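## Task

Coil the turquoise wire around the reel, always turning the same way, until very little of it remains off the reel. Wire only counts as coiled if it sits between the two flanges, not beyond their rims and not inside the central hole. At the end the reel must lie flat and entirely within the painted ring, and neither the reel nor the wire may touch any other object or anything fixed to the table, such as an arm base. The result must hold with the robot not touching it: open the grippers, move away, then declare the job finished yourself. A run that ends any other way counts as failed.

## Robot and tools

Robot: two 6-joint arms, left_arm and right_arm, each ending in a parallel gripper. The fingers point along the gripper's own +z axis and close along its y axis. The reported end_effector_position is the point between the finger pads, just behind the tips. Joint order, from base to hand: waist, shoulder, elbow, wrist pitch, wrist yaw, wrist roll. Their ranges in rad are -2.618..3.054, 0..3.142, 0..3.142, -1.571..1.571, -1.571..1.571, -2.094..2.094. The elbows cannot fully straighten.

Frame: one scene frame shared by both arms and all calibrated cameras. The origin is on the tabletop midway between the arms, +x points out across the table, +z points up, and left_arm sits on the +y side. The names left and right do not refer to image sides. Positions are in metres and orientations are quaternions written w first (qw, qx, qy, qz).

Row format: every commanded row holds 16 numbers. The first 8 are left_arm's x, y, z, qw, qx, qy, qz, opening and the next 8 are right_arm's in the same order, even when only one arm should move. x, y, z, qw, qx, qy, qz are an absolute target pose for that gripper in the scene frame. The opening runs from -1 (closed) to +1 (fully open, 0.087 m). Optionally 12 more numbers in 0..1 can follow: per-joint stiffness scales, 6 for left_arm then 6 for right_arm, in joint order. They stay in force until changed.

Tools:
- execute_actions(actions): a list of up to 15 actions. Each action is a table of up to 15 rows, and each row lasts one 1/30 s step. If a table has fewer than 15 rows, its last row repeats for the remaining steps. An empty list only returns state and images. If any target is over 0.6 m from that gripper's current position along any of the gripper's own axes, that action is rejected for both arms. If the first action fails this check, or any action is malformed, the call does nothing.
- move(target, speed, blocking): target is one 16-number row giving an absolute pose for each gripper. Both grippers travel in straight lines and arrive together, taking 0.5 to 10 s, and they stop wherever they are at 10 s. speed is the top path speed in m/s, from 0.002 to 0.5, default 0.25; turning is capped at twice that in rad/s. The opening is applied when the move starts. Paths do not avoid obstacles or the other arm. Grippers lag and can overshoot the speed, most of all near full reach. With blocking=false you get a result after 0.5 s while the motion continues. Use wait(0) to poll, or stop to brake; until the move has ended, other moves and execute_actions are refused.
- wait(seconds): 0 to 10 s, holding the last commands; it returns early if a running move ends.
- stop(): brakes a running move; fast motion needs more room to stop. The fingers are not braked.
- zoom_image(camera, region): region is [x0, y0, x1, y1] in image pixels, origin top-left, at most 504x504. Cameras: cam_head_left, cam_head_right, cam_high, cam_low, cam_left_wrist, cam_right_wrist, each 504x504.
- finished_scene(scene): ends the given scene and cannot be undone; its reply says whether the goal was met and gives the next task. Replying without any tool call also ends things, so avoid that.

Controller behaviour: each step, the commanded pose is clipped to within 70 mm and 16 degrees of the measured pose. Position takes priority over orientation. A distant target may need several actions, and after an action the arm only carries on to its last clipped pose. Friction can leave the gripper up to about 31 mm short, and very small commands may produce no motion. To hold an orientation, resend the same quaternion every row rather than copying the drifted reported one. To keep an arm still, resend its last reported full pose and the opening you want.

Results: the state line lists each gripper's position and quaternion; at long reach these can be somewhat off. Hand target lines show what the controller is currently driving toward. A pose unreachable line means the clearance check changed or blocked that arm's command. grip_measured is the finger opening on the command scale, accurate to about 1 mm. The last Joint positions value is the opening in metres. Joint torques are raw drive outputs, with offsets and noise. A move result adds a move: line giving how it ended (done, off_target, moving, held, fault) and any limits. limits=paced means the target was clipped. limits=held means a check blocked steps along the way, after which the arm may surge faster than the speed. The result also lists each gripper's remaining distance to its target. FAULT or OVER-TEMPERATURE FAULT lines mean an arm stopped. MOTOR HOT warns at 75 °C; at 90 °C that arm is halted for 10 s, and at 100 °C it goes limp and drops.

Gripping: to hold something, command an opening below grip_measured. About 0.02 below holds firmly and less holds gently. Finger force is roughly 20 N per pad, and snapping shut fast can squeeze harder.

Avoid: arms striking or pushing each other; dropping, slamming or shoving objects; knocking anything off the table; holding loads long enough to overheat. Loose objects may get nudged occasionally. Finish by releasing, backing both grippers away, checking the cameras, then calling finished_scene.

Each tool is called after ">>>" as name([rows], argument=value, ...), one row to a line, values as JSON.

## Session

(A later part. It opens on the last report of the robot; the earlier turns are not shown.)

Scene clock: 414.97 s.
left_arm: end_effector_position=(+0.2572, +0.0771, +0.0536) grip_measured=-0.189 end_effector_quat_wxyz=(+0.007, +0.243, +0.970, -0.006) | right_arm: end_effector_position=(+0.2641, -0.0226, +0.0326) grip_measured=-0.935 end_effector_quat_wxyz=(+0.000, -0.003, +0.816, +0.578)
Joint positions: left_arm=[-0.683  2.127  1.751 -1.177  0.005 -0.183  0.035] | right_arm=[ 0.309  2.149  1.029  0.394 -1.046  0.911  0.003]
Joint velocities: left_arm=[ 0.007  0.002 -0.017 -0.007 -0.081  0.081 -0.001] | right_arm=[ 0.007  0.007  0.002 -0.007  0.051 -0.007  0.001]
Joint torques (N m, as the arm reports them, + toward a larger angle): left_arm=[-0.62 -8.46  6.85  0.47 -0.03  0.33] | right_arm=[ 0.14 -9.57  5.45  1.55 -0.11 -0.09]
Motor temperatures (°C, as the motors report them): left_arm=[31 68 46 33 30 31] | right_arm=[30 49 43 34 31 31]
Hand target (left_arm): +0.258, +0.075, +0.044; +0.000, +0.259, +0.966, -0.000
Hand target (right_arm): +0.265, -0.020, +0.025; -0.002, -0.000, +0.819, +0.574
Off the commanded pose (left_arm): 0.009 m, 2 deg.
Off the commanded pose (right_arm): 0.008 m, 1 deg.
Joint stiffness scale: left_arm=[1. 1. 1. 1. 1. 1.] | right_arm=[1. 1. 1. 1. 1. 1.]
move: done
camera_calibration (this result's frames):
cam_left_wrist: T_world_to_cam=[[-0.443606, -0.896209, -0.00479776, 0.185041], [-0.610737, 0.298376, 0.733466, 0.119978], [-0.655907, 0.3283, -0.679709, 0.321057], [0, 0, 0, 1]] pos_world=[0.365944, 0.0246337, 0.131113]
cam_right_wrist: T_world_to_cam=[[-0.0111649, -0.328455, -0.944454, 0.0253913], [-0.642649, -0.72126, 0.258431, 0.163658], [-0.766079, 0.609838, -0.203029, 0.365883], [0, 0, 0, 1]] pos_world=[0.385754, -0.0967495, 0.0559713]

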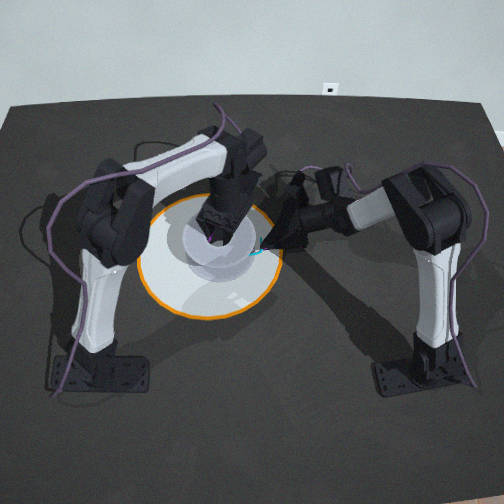

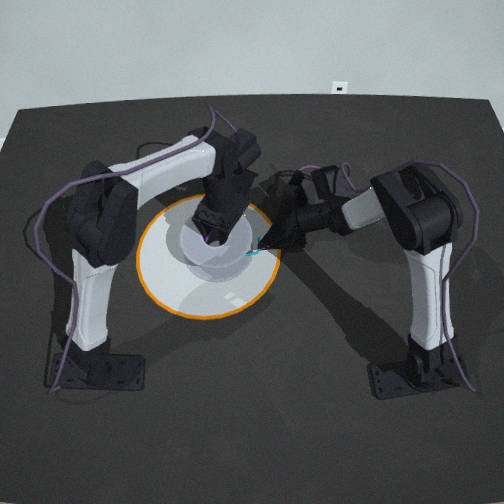

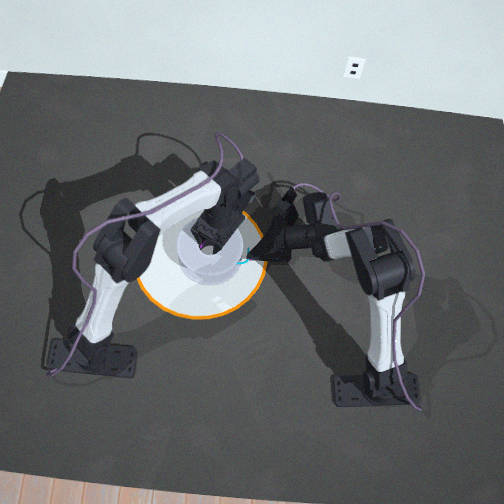

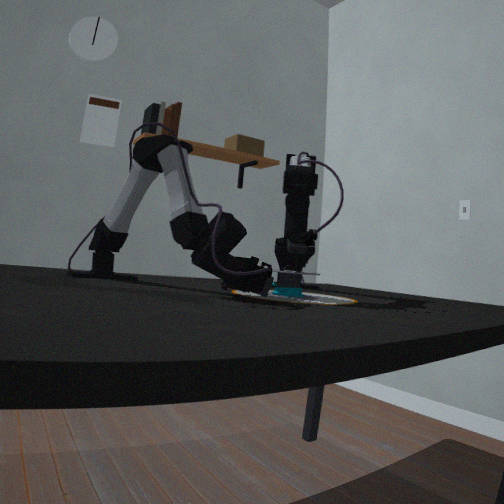

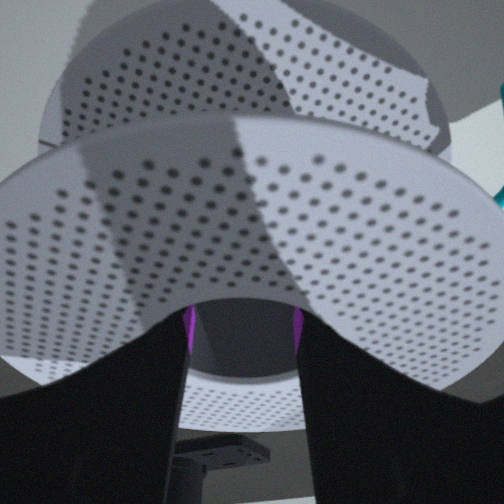

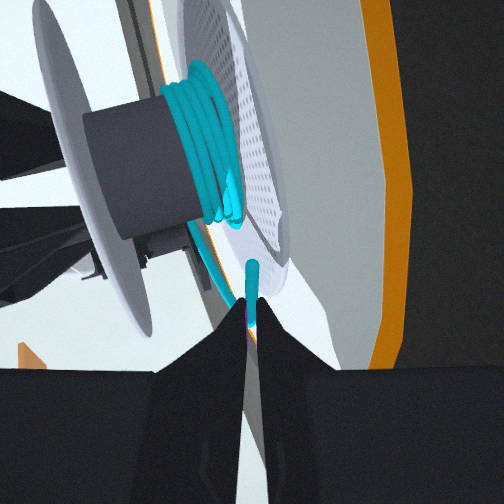

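Final stroke: 250→170 while moving the tail between the flanges.

>>> move(target=[0.259,0.075,0.05,0,0.259,0.966,0,-1, 0.265,-0.02,0.025,0,0,0.819,0.574,-1], speed=0.25)

>>> move(target=[0.259,0.075,0.05,0,-0.574,0.819,0,-1, 0.265,-0.02,0.025,0,0,0.819,0.574,-1], speed=0.5)

>>> move(target=[0.259,0.075,0.045,0,-0.574,0.819,0,0.3, 0.265,-0.02,0.025,0,0,0.819,0.574,-1], speed=0.25)

>>> move(target=[0.259,0.075,0.045,0,0.087,0.996,0,0.3, 0.265,0.028,0.025,0,0,0.819,0.574,-1], speed=0.2)

Scene clock: 419.87 s.
left_arm: end_effector_position=(+0.2540, +0.0806, +0.0466) grip_measured=-1.000 end_effector_quat_wxyz=(-0.008, +0.253, +0.968, +0.001) | right_arm: end_effector_position=(+0.2649, -0.0226, +0.0323) grip_measured=-0.935 end_effector_quat_wxyz=(+0.002, -0.003, +0.817, +0.577)
Joint positions: left_arm=[-0.683  2.148  1.751 -1.19   0.005 -0.162  0.   ] | right_arm=[ 0.309  2.149  1.029  0.396 -1.042  0.912  0.003]
Joint velocities: left_arm=[ 0.022  0.007 -0.007 -0.007  0.007  0.022  0.   ] | right_arm=[0.012 0.007 0.017 0.007 0.022 0.037 0.001]
Joint torques (N m, as the arm reports them, + toward a larger angle): left_arm=[ -0.49 -10.28   8.15   0.31  -0.04   0.17] | right_arm=[ 0.17 -9.45  5.29  1.54 -0.17  0.02]
Motor temperatures (°C, as the motors report them): left_arm=[31 68 46 33 30 31] | right_arm=[30 49 43 35 31 31]
Hand target (left_arm): +0.259, +0.075, +0.050; +0.000, +0.259, +0.966, -0.000
Hand target (right_arm): +0.265, -0.020, +0.025; +0.000, -0.000, +0.819, +0.574
Off the commanded pose (left_arm): 0.008 m, 1 deg.
Off the commanded pose (right_arm): 0.008 m, 1 deg.
Joint stiffness scale: left_arm=[1. 1. 1. 1. 1. 1.] | right_arm=[1. 1. 1. 1. 1. 1.]
move: done
camera_calibration (this result's frames):
cam_left_wrist: T_world_to_cam=[[-0.46185, -0.886886, -0.0112912, 0.190922], [-0.584866, 0.294952, 0.755603, 0.114802], [-0.666803, 0.355579, -0.654933, 0.312514], [0, 0, 0, 1]] pos_world=[0.363707, 0.0243413, 0.120087]
cam_right_wrist: T_world_to_cam=[[-0.00954824, -0.329965, -0.943945, 0.0247016], [-0.645738, -0.718732, 0.257771, 0.165205], [-0.763499, 0.612002, -0.206208, 0.365867], [0, 0, 0, 1]] pos_world=[0.386254, -0.0970223, 0.0561765]

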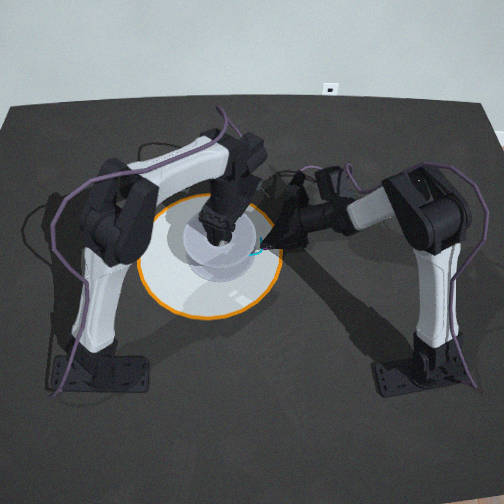

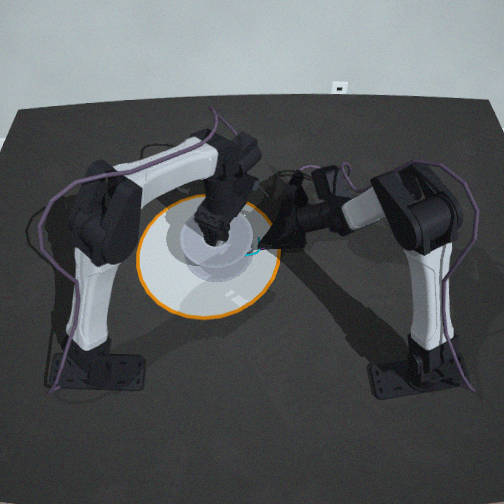

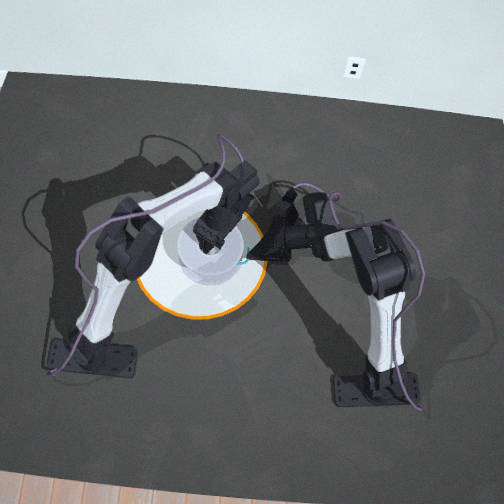

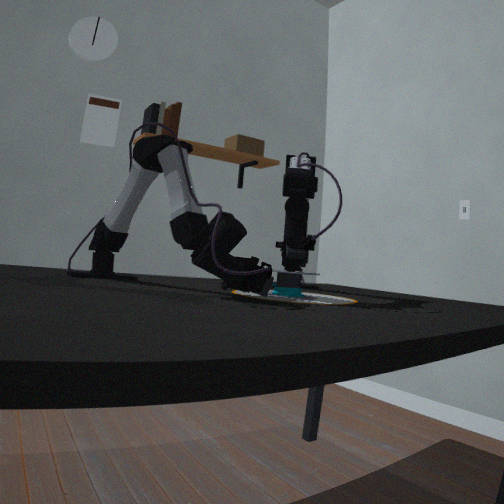

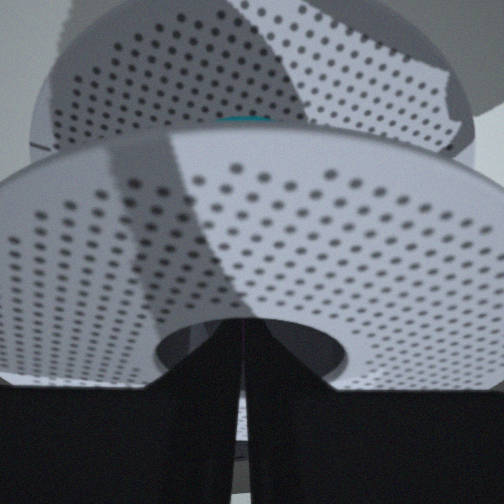

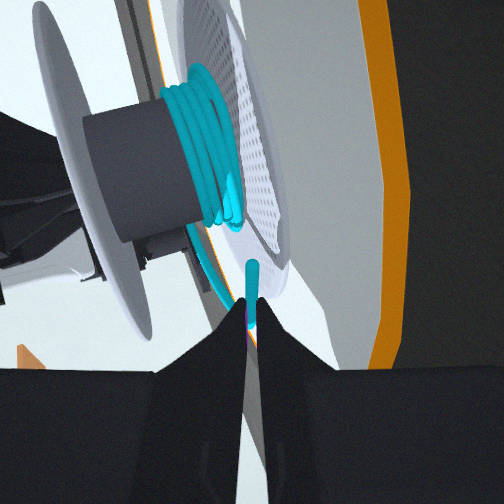

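Scene clock: 422.37 s.
left_arm: end_effector_position=(+0.2609, +0.0721, +0.0482) grip_measured=-1.000 end_effector_quat_wxyz=(-0.006, -0.570, +0.821, +0.003) | right_arm: end_effector_position=(+0.2649, -0.0226, +0.0323) grip_measured=-0.935 end_effector_quat_wxyz=(+0.002, -0.003, +0.817, +0.577)
Joint positions: left_arm=[-0.598  1.978  1.503 -1.107  0.009 -1.802  0.   ] | right_arm=[ 0.309  2.149  1.029  0.396 -1.042  0.912  0.003]
Joint velocities: left_arm=[ 0.012 -0.017  0.012  0.007 -0.037 -0.022  0.   ] | right_arm=[-0.017 -0.002  0.007  0.037  0.007  0.007  0.   ]
Joint torques (N m, as the arm reports them, + toward a larger angle): left_arm=[  0.04 -11.44   4.2    0.34  -0.13   0.06] | right_arm=[ 0.13 -9.61  5.24  1.51 -0.15 -0.06]
Motor temperatures (°C, as the motors report them): left_arm=[31 69 46 33 30 31] | right_arm=[30 49 43 35 31 31]
Hand target (left_arm): +0.260, +0.075, +0.051; +0.000, -0.574, +0.819, -0.000
Hand target (right_arm): +0.265, -0.020, +0.025; -0.000, +0.000, +0.819, +0.574
Off the commanded pose (left_arm): 0.004 m, 1 deg.
Off the commanded pose (right_arm): 0.008 m, 1 deg.
Joint stiffness scale: left_arm=[1. 1. 1. 1. 1. 1.] | right_arm=[1. 1. 1. 1. 1. 1.]
move: done
camera_calibration (this result's frames):
cam_left_wrist: T_world_to_cam=[[0.946956, -0.320306, -0.026062, -0.221077], [-0.193815, -0.633918, 0.748721, 0.0854318], [-0.256341, -0.703954, -0.662373, 0.290761], [0, 0, 0, 1]] pos_world=[0.300442, 0.188027, 0.122866]
cam_right_wrist: T_world_to_cam=[[-0.00954824, -0.329965, -0.943945, 0.0247016], [-0.645738, -0.718732, 0.257771, 0.165205], [-0.763499, 0.612002, -0.206208, 0.365867], [0, 0, 0, 1]] pos_world=[0.386254, -0.0970223, 0.0561765]

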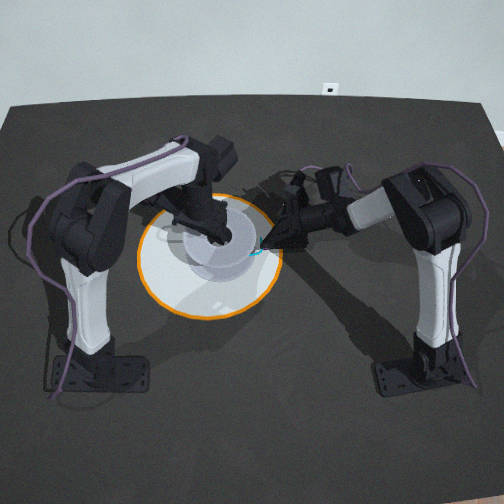

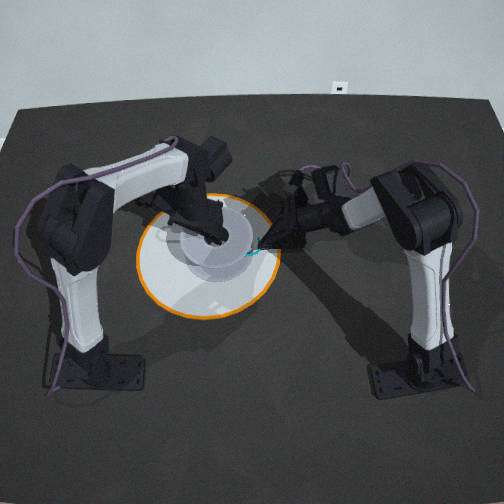

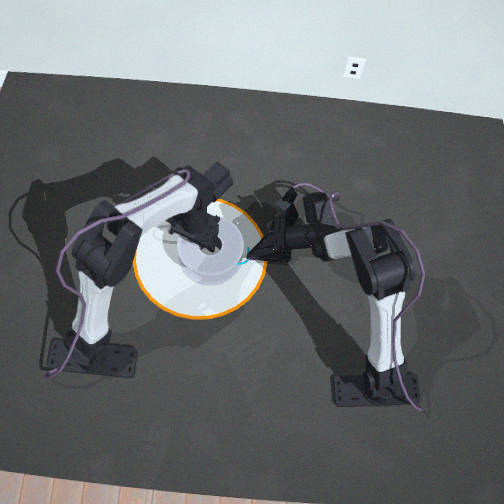

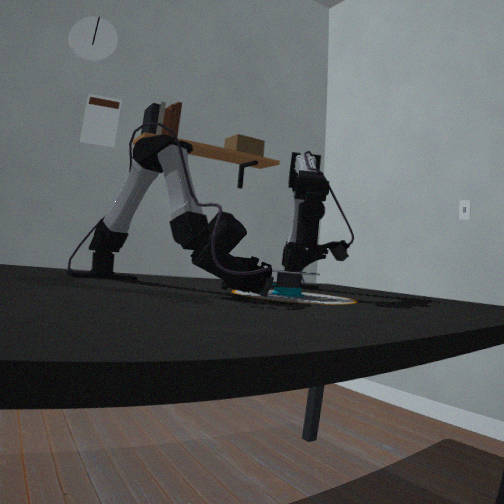

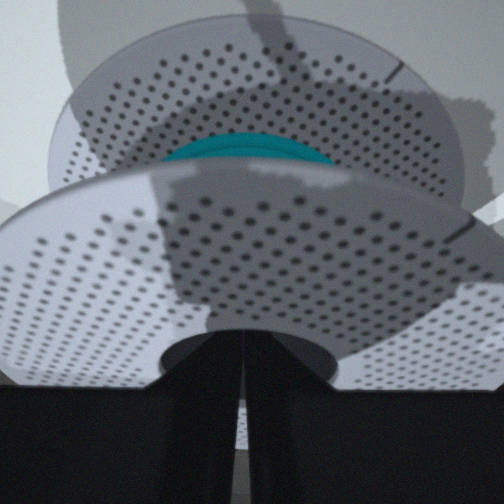

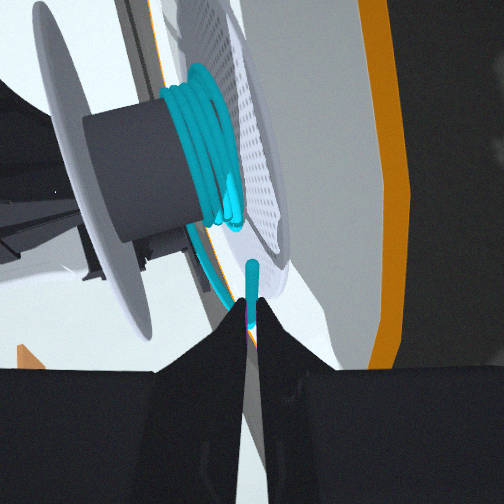

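Scene clock: 423.07 s.
left_arm: end_effector_position=(+0.2625, +0.0695, +0.0540) grip_measured=-0.192 end_effector_quat_wxyz=(-0.005, -0.570, +0.821, -0.008) | right_arm: end_effector_position=(+0.2649, -0.0226, +0.0322) grip_measured=-0.935 end_effector_quat_wxyz=(+0.002, -0.002, +0.817, +0.577)
Joint positions: left_arm=[-0.599  1.964  1.505 -1.102  0.014 -1.802  0.035] | right_arm=[ 0.309  2.149  1.029  0.396 -1.042  0.912  0.003]
Joint velocities: left_arm=[-0.007 -0.012 -0.012  0.037 -0.037 -0.007 -0.   ] | right_arm=[-0.007  0.002  0.002 -0.051 -0.051  0.037 -0.   ]
Joint torques (N m, as the arm reports them, + toward a larger angle): left_arm=[ 0.02 -9.99  2.98  0.56 -0.19  0.01] | right_arm=[ 0.34 -9.49  5.6   1.59 -0.15 -0.04]
Motor temperatures (°C, as the motors report them): left_arm=[31 68 46 33 30 31] | right_arm=[30 49 43 35 31 31]
Hand target (left_arm): +0.259, +0.075, +0.045; -0.000, -0.574, +0.819, +0.001
Hand target (right_arm): +0.265, -0.020, +0.025; -0.000, +0.000, +0.819, +0.574
Off the commanded pose (left_arm): 0.011 m, 1 deg.
Off the commanded pose (right_arm): 0.008 m, 1 deg.
Joint stiffness scale: left_arm=[1. 1. 1. 1. 1. 1.] | right_arm=[1. 1. 1. 1. 1. 1.]
move: off_target (left_arm)
camera_calibration (this result's frames):
cam_left_wrist: T_world_to_cam=[[0.947077, -0.320934, -0.00681978, -0.224317], [-0.205189, -0.621579, 0.756, 0.0815056], [-0.246865, -0.714591, -0.654536, 0.291064], [0, 0, 0, 1]] pos_world=[0.301023, 0.186663, 0.127364]
cam_right_wrist: T_world_to_cam=[[-0.00954713, -0.330181, -0.94387, 0.0246538], [-0.645969, -0.718488, 0.257872, 0.165313], [-0.763304, 0.612173, -0.206427, 0.365859], [0, 0, 0, 1]] pos_world=[0.386284, -0.0970532, 0.0561635]

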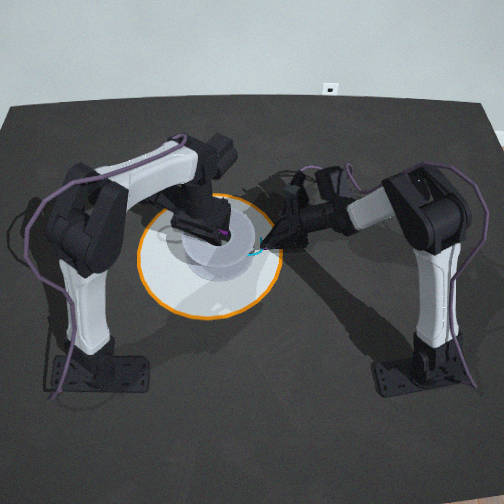

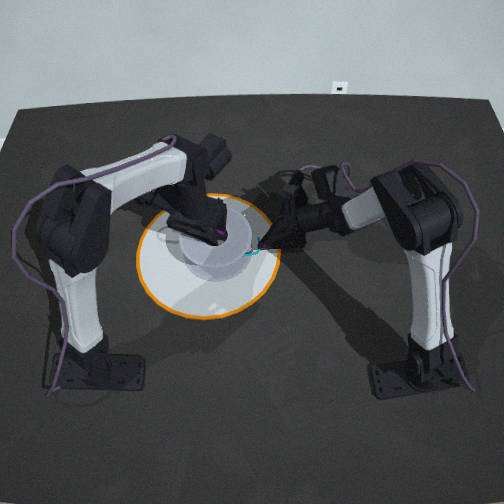

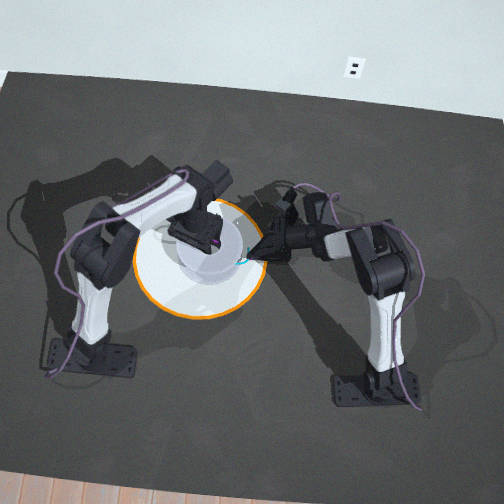

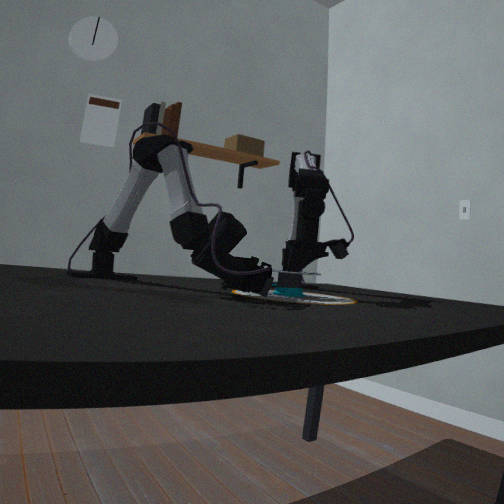

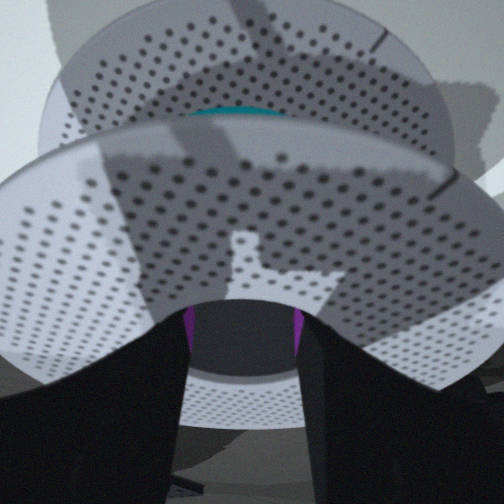

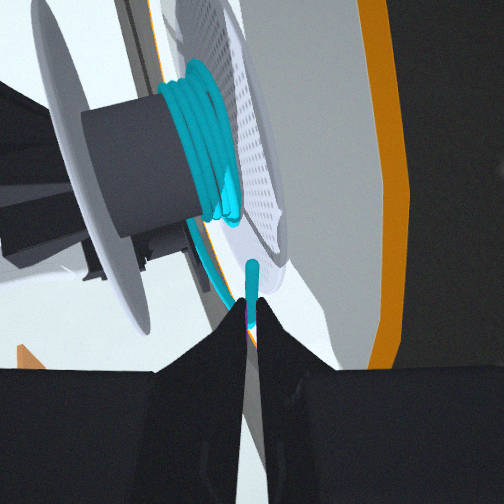

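Scene clock: 427.03 s.
left_arm: end_effector_position=(+0.2570, +0.0772, +0.0538) grip_measured=-0.192 end_effector_quat_wxyz=(+0.005, +0.070, +0.997, -0.007) | right_arm: end_effector_position=(+0.2603, +0.0235, +0.0303) grip_measured=-0.935 end_effector_quat_wxyz=(-0.006, -0.001, +0.817, +0.576)
Joint positions: left_arm=[-0.649  2.109  1.723 -1.169  0.007 -0.499  0.035] | right_arm=[ 0.418  2.208  1.097  0.479 -0.965  1.038  0.003]
Joint velocities: left_arm=[-0.002 -0.007 -0.007  0.007 -0.051  0.037  0.   ] | right_arm=[ 0.002 -0.012  0.012  0.007 -0.051  0.066 -0.   ]
Joint torques (N m, as the arm reports them, + toward a larger angle): left_arm=[-0.63 -8.36  6.82  0.49 -0.08  0.35] | right_arm=[  0.23 -10.01   6.45   1.67  -0.05  -0.05]
Motor temperatures (°C, as the motors report them): left_arm=[31 68 46 33 30 31] | right_arm=[30 49 43 36 31 31]
Hand target (left_arm): +0.258, +0.075, +0.044; +0.000, +0.087, +0.996, -0.000
Hand target (right_arm): +0.265, +0.028, +0.025; -0.001, +0.000, +0.819, +0.574
Off the commanded pose (left_arm): 0.009 m, 2 deg.
Off the commanded pose (right_arm): 0.008 m, 1 deg.
Joint stiffness scale: left_arm=[1. 1. 1. 1. 1. 1.] | right_arm=[1. 1. 1. 1. 1. 1.]
move: done
camera_calibration (this result's frames):
cam_left_wrist: T_world_to_cam=[[-0.109313, -0.994007, 0.000722721, 0.106451], [-0.670534, 0.0742767, 0.738151, 0.152167], [-0.733781, 0.0802049, -0.674635, 0.359941], [0, 0, 0, 1]] pos_world=[0.377787, 0.0656413, 0.130429]
cam_right_wrist: T_world_to_cam=[[-0.0211402, -0.332249, -0.942955, 0.0410715], [-0.63643, -0.722913, 0.268985, 0.193225], [-0.771044, 0.605812, -0.196171, 0.335591], [0, 0, 0, 1]] pos_world=[0.382598, -0.0499746, 0.0525871]

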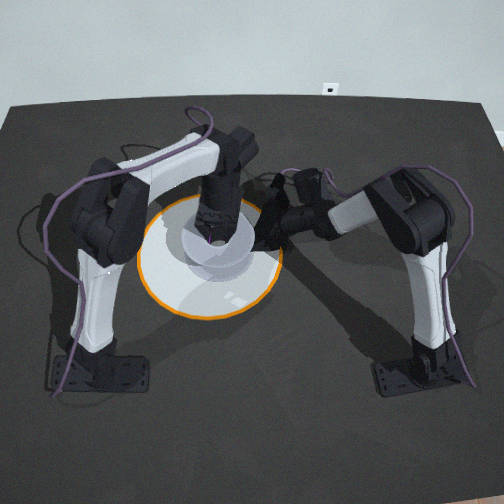

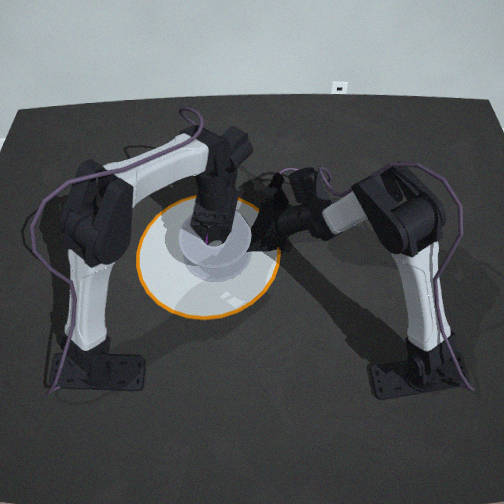

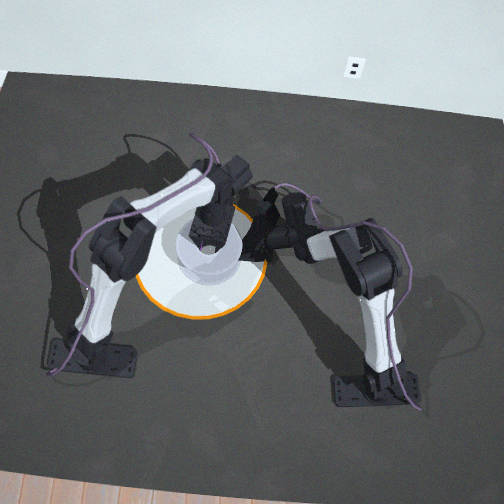

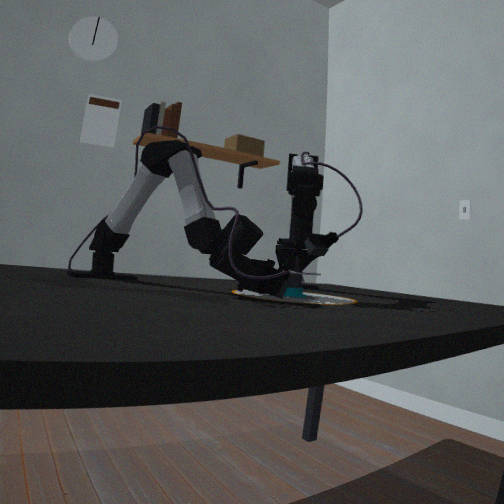

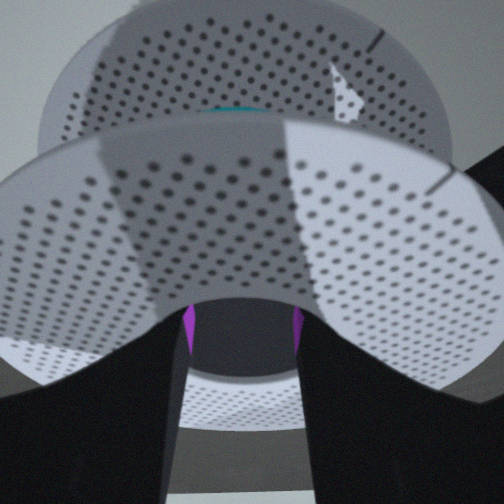

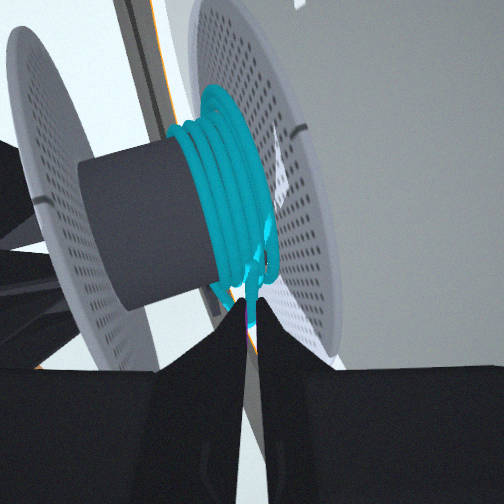

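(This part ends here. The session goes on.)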